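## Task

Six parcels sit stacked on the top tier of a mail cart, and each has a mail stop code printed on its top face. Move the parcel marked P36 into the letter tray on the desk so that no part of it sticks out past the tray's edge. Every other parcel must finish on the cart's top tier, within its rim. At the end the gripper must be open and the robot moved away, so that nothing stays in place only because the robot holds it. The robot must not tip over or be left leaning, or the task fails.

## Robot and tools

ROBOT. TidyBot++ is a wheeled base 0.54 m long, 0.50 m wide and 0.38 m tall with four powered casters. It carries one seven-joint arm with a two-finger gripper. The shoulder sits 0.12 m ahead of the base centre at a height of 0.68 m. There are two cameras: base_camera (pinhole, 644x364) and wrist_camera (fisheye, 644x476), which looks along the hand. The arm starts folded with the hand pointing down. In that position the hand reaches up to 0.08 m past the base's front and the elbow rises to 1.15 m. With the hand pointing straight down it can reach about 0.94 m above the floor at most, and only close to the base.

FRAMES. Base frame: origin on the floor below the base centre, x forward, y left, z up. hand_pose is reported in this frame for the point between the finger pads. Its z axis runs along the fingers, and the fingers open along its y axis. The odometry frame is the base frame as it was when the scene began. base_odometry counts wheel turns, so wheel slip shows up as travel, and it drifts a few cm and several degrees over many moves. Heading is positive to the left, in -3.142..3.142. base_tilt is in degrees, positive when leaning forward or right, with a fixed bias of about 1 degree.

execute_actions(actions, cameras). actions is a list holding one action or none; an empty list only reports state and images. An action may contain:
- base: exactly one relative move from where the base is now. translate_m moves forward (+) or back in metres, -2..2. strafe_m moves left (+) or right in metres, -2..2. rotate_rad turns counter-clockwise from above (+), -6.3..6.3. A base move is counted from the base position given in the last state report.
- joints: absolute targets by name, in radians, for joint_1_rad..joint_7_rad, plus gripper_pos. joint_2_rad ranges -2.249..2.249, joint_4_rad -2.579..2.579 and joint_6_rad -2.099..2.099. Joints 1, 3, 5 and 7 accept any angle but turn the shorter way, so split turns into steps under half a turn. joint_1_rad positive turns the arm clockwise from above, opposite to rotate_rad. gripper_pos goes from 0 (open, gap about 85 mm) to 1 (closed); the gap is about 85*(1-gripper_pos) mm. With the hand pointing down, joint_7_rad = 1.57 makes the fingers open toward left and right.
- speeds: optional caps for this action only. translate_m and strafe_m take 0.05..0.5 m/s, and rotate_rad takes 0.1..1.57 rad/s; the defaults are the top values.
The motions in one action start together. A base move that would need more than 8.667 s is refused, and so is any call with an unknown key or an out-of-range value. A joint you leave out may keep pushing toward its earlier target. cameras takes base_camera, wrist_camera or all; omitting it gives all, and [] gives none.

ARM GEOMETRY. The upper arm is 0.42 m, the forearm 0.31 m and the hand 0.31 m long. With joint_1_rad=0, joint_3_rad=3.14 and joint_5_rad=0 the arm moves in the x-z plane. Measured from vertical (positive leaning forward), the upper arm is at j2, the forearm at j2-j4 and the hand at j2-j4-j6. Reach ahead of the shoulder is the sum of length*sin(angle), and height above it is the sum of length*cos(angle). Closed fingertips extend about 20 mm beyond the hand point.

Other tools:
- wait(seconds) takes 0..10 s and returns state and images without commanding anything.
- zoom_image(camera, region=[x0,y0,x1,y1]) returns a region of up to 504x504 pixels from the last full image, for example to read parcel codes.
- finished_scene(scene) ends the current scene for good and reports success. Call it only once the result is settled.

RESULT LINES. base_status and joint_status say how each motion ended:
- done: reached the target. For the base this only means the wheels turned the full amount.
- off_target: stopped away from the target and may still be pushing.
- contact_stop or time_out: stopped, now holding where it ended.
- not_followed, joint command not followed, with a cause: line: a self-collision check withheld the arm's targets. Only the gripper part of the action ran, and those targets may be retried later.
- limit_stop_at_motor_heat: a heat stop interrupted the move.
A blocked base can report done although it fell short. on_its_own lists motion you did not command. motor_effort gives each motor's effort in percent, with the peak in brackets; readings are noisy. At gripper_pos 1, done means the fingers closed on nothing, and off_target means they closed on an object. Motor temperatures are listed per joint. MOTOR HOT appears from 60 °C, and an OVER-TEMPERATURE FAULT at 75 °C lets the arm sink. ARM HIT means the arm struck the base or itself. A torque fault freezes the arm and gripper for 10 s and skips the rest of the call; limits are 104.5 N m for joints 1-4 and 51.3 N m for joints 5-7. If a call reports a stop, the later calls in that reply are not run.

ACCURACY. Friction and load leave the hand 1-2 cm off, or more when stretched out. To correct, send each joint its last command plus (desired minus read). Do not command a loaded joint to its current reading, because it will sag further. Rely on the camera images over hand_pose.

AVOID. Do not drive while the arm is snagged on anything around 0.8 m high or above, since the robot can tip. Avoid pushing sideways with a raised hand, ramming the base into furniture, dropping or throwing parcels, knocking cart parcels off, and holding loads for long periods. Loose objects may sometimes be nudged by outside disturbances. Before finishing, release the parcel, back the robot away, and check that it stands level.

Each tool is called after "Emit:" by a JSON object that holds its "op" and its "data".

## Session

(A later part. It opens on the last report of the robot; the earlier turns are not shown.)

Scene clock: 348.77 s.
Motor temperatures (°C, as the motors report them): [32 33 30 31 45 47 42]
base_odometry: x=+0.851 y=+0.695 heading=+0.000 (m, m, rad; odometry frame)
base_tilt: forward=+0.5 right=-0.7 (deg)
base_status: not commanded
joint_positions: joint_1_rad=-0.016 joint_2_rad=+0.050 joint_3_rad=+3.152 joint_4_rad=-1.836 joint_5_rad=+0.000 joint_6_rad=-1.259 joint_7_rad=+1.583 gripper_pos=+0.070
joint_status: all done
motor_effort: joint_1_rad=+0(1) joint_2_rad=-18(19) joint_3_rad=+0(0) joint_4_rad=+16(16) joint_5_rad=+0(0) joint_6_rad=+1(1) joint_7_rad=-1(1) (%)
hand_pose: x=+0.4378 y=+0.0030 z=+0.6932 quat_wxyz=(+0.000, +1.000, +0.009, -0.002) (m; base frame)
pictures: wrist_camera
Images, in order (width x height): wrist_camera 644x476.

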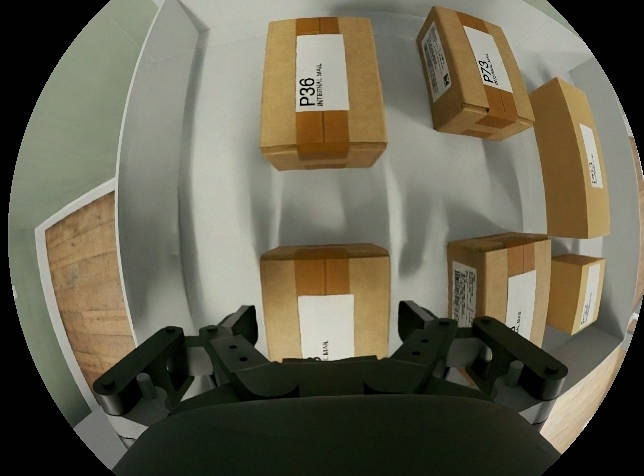

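Emit:
{"op": "execute_actions", "data": {"actions": [{"joints": {"joint_2_rad": 0.368, "joint_4_rad": -1.412, "joint_6_rad": -1.398}}], "cameras": ["wrist_camera"]}}

Scene clock: 353.47 s.
Motor temperatures (°C, as the motors report them): [32 33 30 31 45 47 42]
base_odometry: x=+0.851 y=+0.695 heading=+0.000 (m, m, rad; odometry frame)
base_tilt: forward=+0.3 right=-0.7 (deg)
base_status: not commanded
joint_positions: joint_1_rad=-0.016 joint_2_rad=+0.353 joint_3_rad=+3.152 joint_4_rad=-1.430 joint_5_rad=+0.000 joint_6_rad=-1.360 joint_7_rad=+1.583 gripper_pos=+0.070
joint_status: all done
motor_effort: joint_1_rad=+0(1) joint_2_rad=-30(31) joint_3_rad=-1(0) joint_4_rad=+16(17) joint_5_rad=+1(1) joint_6_rad=+1(2) joint_7_rad=-1(0) (%)
hand_pose: x=+0.5713 y=+0.0040 z=+0.6989 quat_wxyz=(+0.002, +1.000, +0.009, -0.001) (m; base frame)
pictures: wrist_camera
Images, in order (width x height): wrist_camera 644x476.

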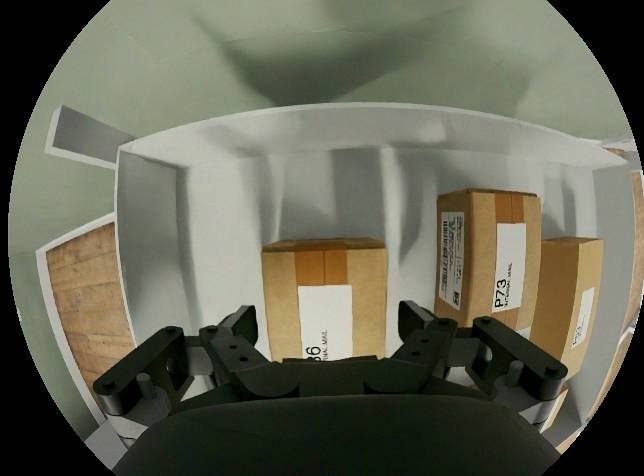

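Emit:
{"op": "execute_actions", "data": {"actions": [{"joints": {"gripper_pos": 1.0}}], "cameras": ["wrist_camera"]}}

Scene clock: 356.27 s.
Motor temperatures (°C, as the motors report them): [32 33 30 31 45 47 42]
base_odometry: x=+0.851 y=+0.695 heading=+0.000 (m, m, rad; odometry frame)
base_tilt: forward=+0.4 right=-0.7 (deg)
base_status: not commanded
joint_positions: joint_1_rad=-0.016 joint_2_rad=+0.356 joint_3_rad=+3.152 joint_4_rad=-1.424 joint_5_rad=+0.000 joint_6_rad=-1.364 joint_7_rad=+1.583 gripper_pos=+0.358
joint_status: gripper_pos off_target (ended at +0.358, target +1.000)
motor_effort: joint_1_rad=+0(1) joint_2_rad=-29(34) joint_3_rad=-1(1) joint_4_rad=+15(16) joint_5_rad=+1(0) joint_6_rad=+1(2) joint_7_rad=-1(1) (%)
hand_pose: x=+0.5726 y=+0.0041 z=+0.6997 quat_wxyz=(+0.002, +1.000, +0.009, -0.001) (m; base frame)
pictures: wrist_camera
Images, in order (width x height): wrist_camera 644x476.

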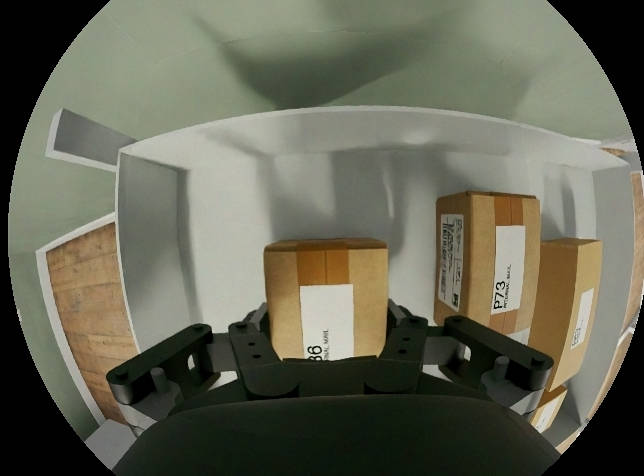

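Emit:
{"op": "execute_actions", "data": {"actions": [{"joints": {"joint_2_rad": 0.19, "joint_4_rad": -1.255, "joint_6_rad": -1.535}}], "cameras": ["wrist_camera"]}}

Scene clock: 397.43 s.
Motor temperatures (°C, as the motors report them): [32 33 30 31 45 47 42]
base_odometry: x=+0.851 y=+0.695 heading=+0.000 (m, m, rad; odometry frame)
base_tilt: forward=+0.5 right=-0.7 (deg)
base_status: not commanded
joint_positions: joint_1_rad=-0.016 joint_2_rad=+0.190 joint_3_rad=+3.152 joint_4_rad=-1.266 joint_5_rad=+0.000 joint_6_rad=-1.501 joint_7_rad=+1.583 gripper_pos=+0.358
joint_status: all done
motor_effort: joint_1_rad=+1(0) joint_2_rad=-25(34) joint_3_rad=+0(1) joint_4_rad=+18(17) joint_5_rad=+1(0) joint_6_rad=+3(3) joint_7_rad=+0(0) (%)
hand_pose: x=+0.5680 y=+0.0040 z=+0.8248 quat_wxyz=(+0.001, +0.996, +0.009, +0.092) (m; base frame)
pictures: wrist_camera
Images, in order (width x height): wrist_camera 644x476.

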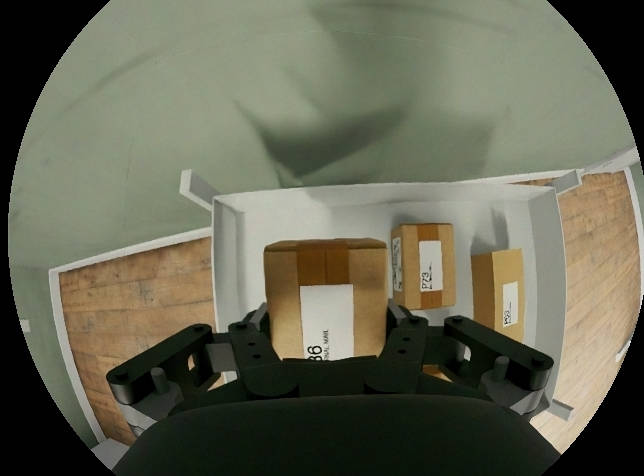

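Emit:
{"op": "execute_actions", "data": {"actions": [{"base": {"strafe_m": -2.0}, "joints": {"joint_1_rad": 2.1, "joint_2_rad": 0.06, "joint_4_rad": -1.08, "joint_6_rad": -1.58}}]}}

Scene clock: 405.90 s.
Motor temperatures (°C, as the motors report them): [32 33 30 31 45 47 42]
base_odometry: x=+0.852 y=-1.305 heading=+0.000 (m, m, rad; odometry frame)
base_tilt: forward=+0.4 right=-0.6 (deg)
base_status: done
joint_positions: joint_1_rad=+2.092 joint_2_rad=+0.083 joint_3_rad=+3.152 joint_4_rad=-1.101 joint_5_rad=+0.000 joint_6_rad=-1.546 joint_7_rad=+1.583 gripper_pos=+0.358
joint_status: all done
motor_effort: joint_1_rad=+0(3) joint_2_rad=-22(29) joint_3_rad=-1(2) joint_4_rad=+18(19) joint_5_rad=+1(1) joint_6_rad=+5(5) joint_7_rad=+0(1) (%)
hand_pose: x=-0.1081 y=-0.3893 z=+0.9342 quat_wxyz=(+0.178, +0.491, -0.847, +0.100) (m; base frame)
pictures: base_camera, wrist_camera
Images, in order (width x height): base_camera 644x364, wrist_camera 644x476.

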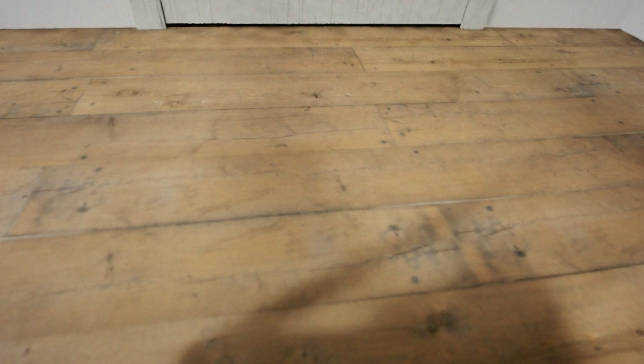

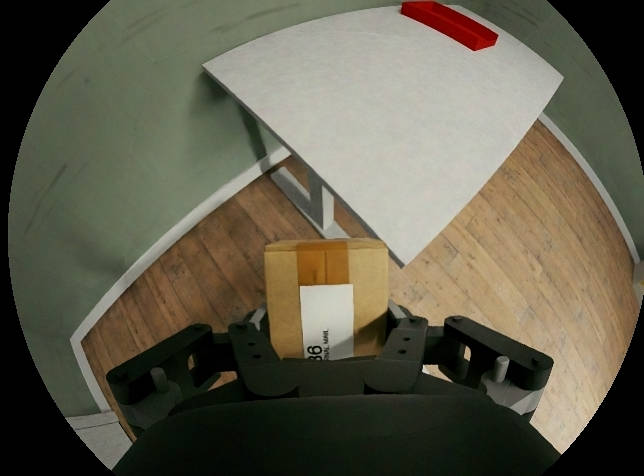

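Emit:
{"op": "zoom_image", "data": {"camera": "wrist_camera", "region": [380, 0, 580, 100]}}

Region (380, 0, 580, 100) of wrist_camera's 644x476 image, scaled by 2.520.

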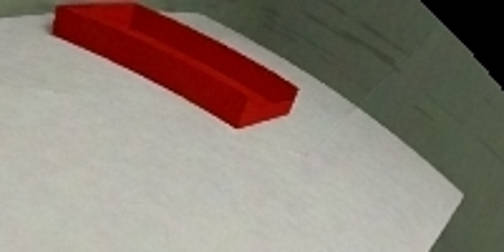

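Emit:
{"op": "execute_actions", "data": {"actions": [{"base": {"translate_m": -1.07}, "joints": {"joint_1_rad": 1.681, "joint_2_rad": 0.38, "joint_4_rad": -0.908, "joint_6_rad": -1.708, "joint_7_rad": 1.886}}]}}

Scene clock: 502.97 s.
Motor temperatures (°C, as the motors report them): [32 33 30 32 45 47 42]
base_odometry: x=-0.218 y=-1.305 heading=+0.000 (m, m, rad; odometry frame)
base_tilt: forward=+0.4 right=-0.5 (deg)
base_status: done
joint_positions: joint_1_rad=+1.686 joint_2_rad=+0.381 joint_3_rad=+3.152 joint_4_rad=-0.930 joint_5_rad=+0.001 joint_6_rad=-1.672 joint_7_rad=+1.853 gripper_pos=+0.358
joint_status: all done
motor_effort: joint_1_rad=+1(3) joint_2_rad=-32(34) joint_3_rad=+0(2) joint_4_rad=+17(18) joint_5_rad=+0(2) joint_6_rad=+2(4) joint_7_rad=+0(1) (%)
hand_pose: x=+0.0571 y=-0.5056 z=+0.8458 quat_wxyz=(+0.067, +0.758, -0.648, +0.041) (m; base frame)
pictures: base_camera, wrist_camera
Images, in order (width x height): base_camera 644x364, wrist_camera 644x476.

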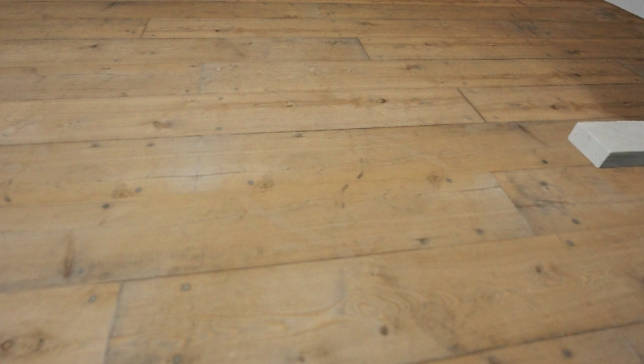

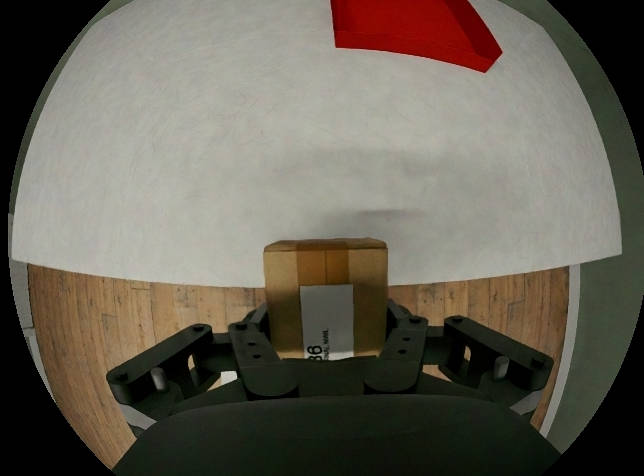

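Emit:
{"op": "zoom_image", "data": {"camera": "wrist_camera", "region": [310, 0, 520, 100]}}

Emit:
{"op": "zoom_image", "data": {"camera": "wrist_camera", "region": [380, 220, 644, 400]}}

Region (310, 0, 520, 100) of wrist_camera's 644x476 image, scaled by 2.400; it fills the top 240 rows of this view, and the rest is white.

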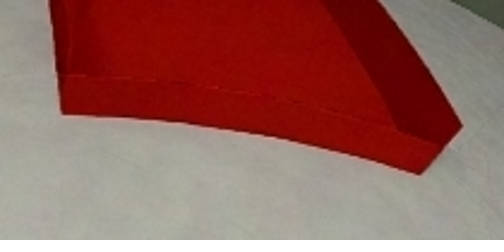

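Region (380, 220, 644, 400) of wrist_camera's 644x476 image, scaled by 1.909; it fills the top 344 rows of this view, and the rest is white.

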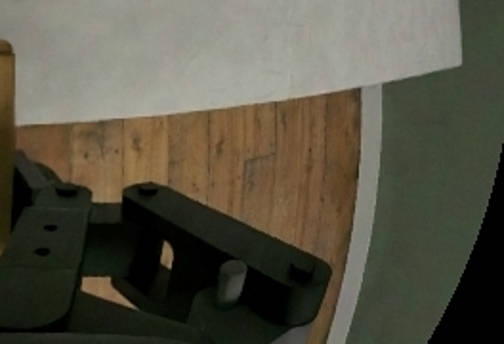

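Emit:
{"op": "execute_actions", "data": {"actions": [{"base": {"strafe_m": -0.40}, "joints": {"joint_1_rad": 1.801, "joint_2_rad": 0.472, "joint_4_rad": -0.804, "joint_6_rad": -1.729, "joint_7_rad": 1.975}}]}}

Scene clock: 556.87 s.
Motor temperatures (°C, as the motors report them): [32 34 30 32 45 47 42]
base_odometry: x=-0.218 y=-1.706 heading=-0.001 (m, m, rad; odometry frame)
base_tilt: forward=+0.5 right=-0.6 (deg)
base_status: done
joint_positions: joint_1_rad=+1.805 joint_2_rad=+0.467 joint_3_rad=+3.153 joint_4_rad=-0.821 joint_5_rad=+0.001 joint_6_rad=-1.696 joint_7_rad=+1.942 gripper_pos=+0.358
joint_status: all done
motor_effort: joint_1_rad=+0(3) joint_2_rad=-35(37) joint_3_rad=-1(2) joint_4_rad=+17(18) joint_5_rad=+1(1) joint_6_rad=+2(2) joint_7_rad=-1(1) (%)
hand_pose: x=-0.0098 y=-0.5248 z=+0.8376 quat_wxyz=(+0.071, +0.748, -0.659, +0.033) (m; base frame)
pictures: base_camera, wrist_camera
Images, in order (width x height): base_camera 644x364, wrist_camera 644x476.

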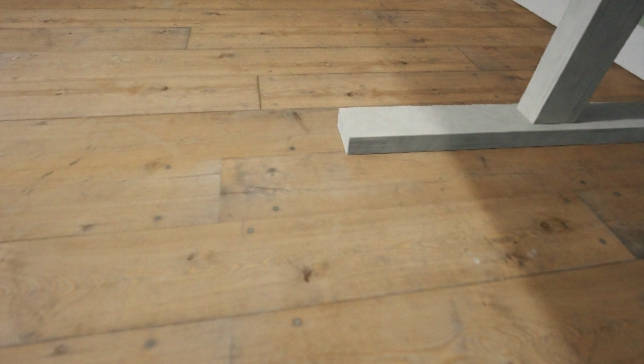

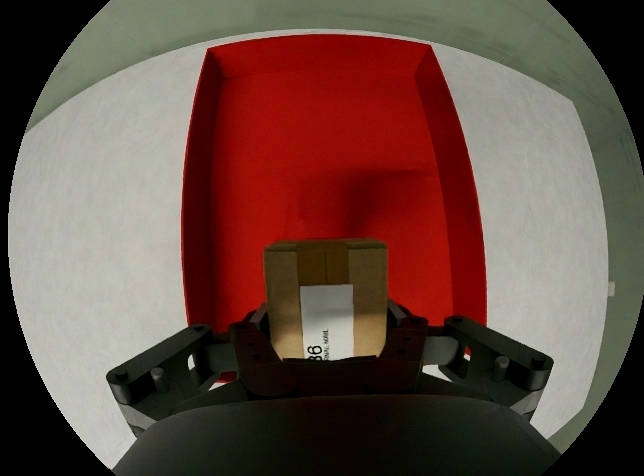

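Emit:
{"op": "zoom_image", "data": {"camera": "wrist_camera", "region": [160, 290, 300, 400]}}

Emit:
{"op": "zoom_image", "data": {"camera": "wrist_camera", "region": [170, 20, 500, 260]}}

Region (160, 290, 300, 400) of wrist_camera's 644x476 image, scaled by 3.600; it fills the top 396 rows of this view, and the rest is white.

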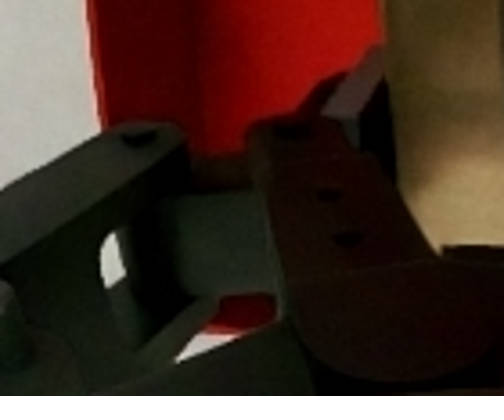

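Region (170, 20, 500, 260) of wrist_camera's 644x476 image, scaled by 1.527; it fills the top 367 rows of this view, and the rest is white.

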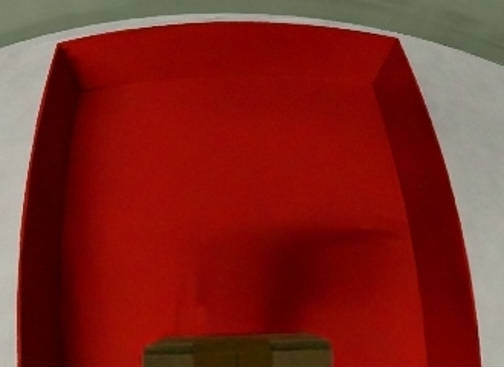

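Emit:
{"op": "execute_actions", "data": {"actions": [{"joints": {"joint_2_rad": 0.602, "joint_6_rad": -1.755}}], "cameras": ["wrist_camera"]}}

Scene clock: 595.90 s.
Motor temperatures (°C, as the motors report them): [32 34 30 32 45 47 42]
base_odometry: x=-0.218 y=-1.706 heading=-0.001 (m, m, rad; odometry frame)
base_tilt: forward=+0.5 right=-0.6 (deg)
base_status: not commanded
joint_positions: joint_1_rad=+1.805 joint_2_rad=+0.607 joint_3_rad=+3.153 joint_4_rad=-0.819 joint_5_rad=+0.001 joint_6_rad=-1.718 joint_7_rad=+1.942 gripper_pos=+0.358
joint_status: all done
motor_effort: joint_1_rad=+0(0) joint_2_rad=-39(43) joint_3_rad=+0(1) joint_4_rad=+16(18) joint_5_rad=+0(0) joint_6_rad=+0(1) joint_7_rad=-1(1) (%)
hand_pose: x=-0.0121 y=-0.5348 z=+0.7612 quat_wxyz=(+0.001, +0.751, -0.661, -0.004) (m; base frame)
pictures: wrist_camera
Images, in order (width x height): wrist_camera 644x476.

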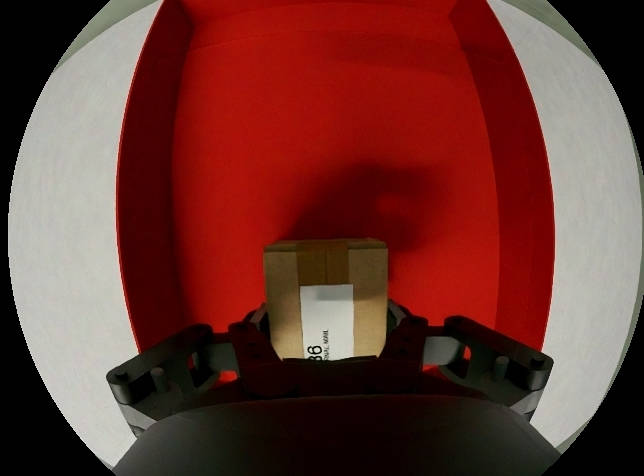

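Emit:
{"op": "zoom_image", "data": {"camera": "wrist_camera", "region": [100, 190, 300, 280]}}

Emit:
{"op": "zoom_image", "data": {"camera": "wrist_camera", "region": [370, 190, 570, 280]}}

Region (100, 190, 300, 280) of wrist_camera's 644x476 image, scaled by 2.520; it fills the top 227 rows of this view, and the rest is white.

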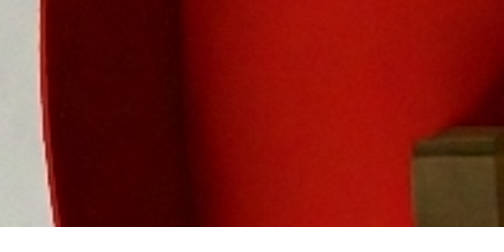

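Region (370, 190, 570, 280) of wrist_camera's 644x476 image, scaled by 2.520; it fills the top 227 rows of this view, and the rest is white.

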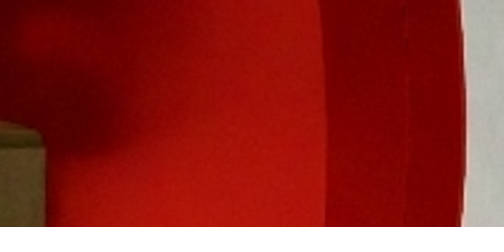

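Emit:
{"op": "execute_actions", "data": {"actions": [{"joints": {"joint_2_rad": 0.632}}], "cameras": ["wrist_camera"]}}

Scene clock: 615.07 s.
Motor temperatures (°C, as the motors report them): [32 35 30 32 45 47 42]
base_odometry: x=-0.218 y=-1.706 heading=-0.001 (m, m, rad; odometry frame)
base_tilt: forward=+0.4 right=-0.6 (deg)
base_status: not commanded
joint_positions: joint_1_rad=+1.805 joint_2_rad=+0.611 joint_3_rad=+3.153 joint_4_rad=-0.816 joint_5_rad=+0.001 joint_6_rad=-1.719 joint_7_rad=+1.942 gripper_pos=+0.358
joint_status: all done
motor_effort: joint_1_rad=+0(1) joint_2_rad=-38(39) joint_3_rad=-1(1) joint_4_rad=+16(16) joint_5_rad=+1(1) joint_6_rad=+0(1) joint_7_rad=+0(1) (%)
hand_pose: x=-0.0122 y=-0.5353 z=+0.7602 quat_wxyz=(+0.000, +0.751, -0.661, -0.004) (m; base frame)
pictures: wrist_camera
Images, in order (width x height): wrist_camera 644x476.

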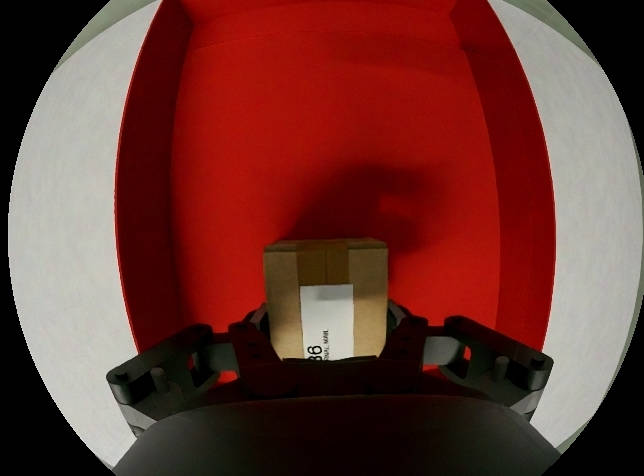

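Emit:
{"op": "execute_actions", "data": {"actions": [{"joints": {"gripper_pos": 0.15}}], "cameras": ["wrist_camera"]}}

Scene clock: 617.80 s.
Motor temperatures (°C, as the motors report them): [32 35 30 32 45 47 42]
base_odometry: x=-0.218 y=-1.706 heading=-0.001 (m, m, rad; odometry frame)
base_tilt: forward=+0.5 right=-0.5 (deg)
base_status: not commanded
joint_positions: joint_1_rad=+1.805 joint_2_rad=+0.613 joint_3_rad=+3.153 joint_4_rad=-0.816 joint_5_rad=+0.001 joint_6_rad=-1.719 joint_7_rad=+1.942 gripper_pos=+0.150
joint_status: all done
motor_effort: joint_1_rad=+0(0) joint_2_rad=-38(39) joint_3_rad=-1(1) joint_4_rad=+16(16) joint_5_rad=+1(0) joint_6_rad=+1(0) joint_7_rad=-1(1) (%)
hand_pose: x=-0.0122 y=-0.5355 z=+0.7591 quat_wxyz=(-0.001, +0.751, -0.661, -0.005) (m; base frame)
pictures: wrist_camera
Images, in order (width x height): wrist_camera 644x476.

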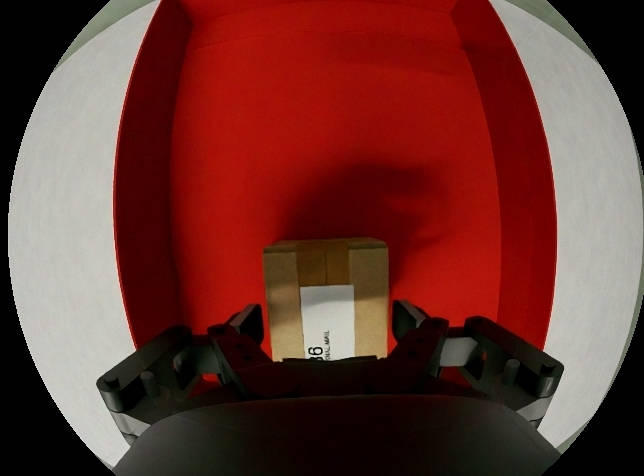

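Emit:
{"op": "execute_actions", "data": {"actions": [{"base": {"strafe_m": 0.5}, "joints": {"joint_2_rad": 0.1}}]}}

Scene clock: 626.00 s.
Motor temperatures (°C, as the motors report them): [32 35 30 32 45 47 42]
base_odometry: x=-0.218 y=-1.205 heading=+0.000 (m, m, rad; odometry frame)
base_tilt: forward=+0.4 right=-0.6 (deg)
base_status: done
joint_positions: joint_1_rad=+1.803 joint_2_rad=+0.089 joint_3_rad=+3.154 joint_4_rad=-0.812 joint_5_rad=+0.003 joint_6_rad=-1.723 joint_7_rad=+1.942 gripper_pos=+0.150
joint_status: all done
motor_effort: joint_1_rad=+0(5) joint_2_rad=-19(43) joint_3_rad=+0(1) joint_4_rad=+15(19) joint_5_rad=+0(2) joint_6_rad=+5(6) joint_7_rad=+0(1) (%)
hand_pose: x=+0.0141 y=-0.4252 z=+1.0258 quat_wxyz=(+0.228, +0.725, -0.639, +0.116) (m; base frame)
pictures: base_camera, wrist_camera
Images, in order (width x height): base_camera 644x364, wrist_camera 644x476.

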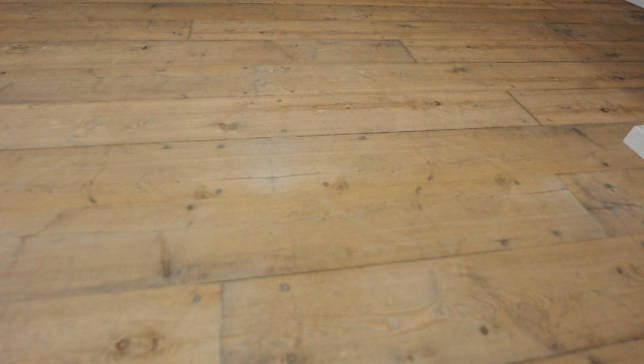

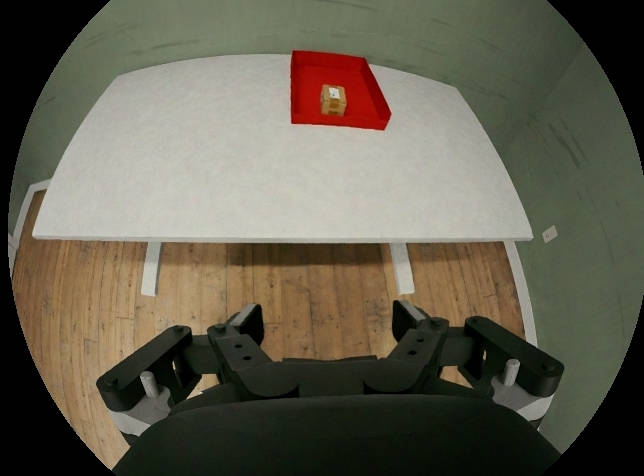

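Emit:
{"op": "zoom_image", "data": {"camera": "wrist_camera", "region": [270, 40, 410, 140]}}

Region (270, 40, 410, 140) of wrist_camera's 644x476 image, scaled by 3.600; it fills the top 360 rows of this view, and the rest is white.

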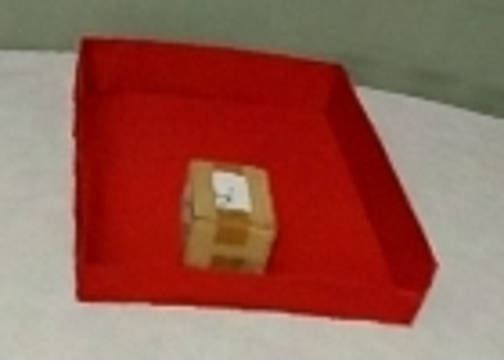

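Emit:
{"op": "finished_scene", "data": {"scene": 2}}

The scene is finished: the task was done.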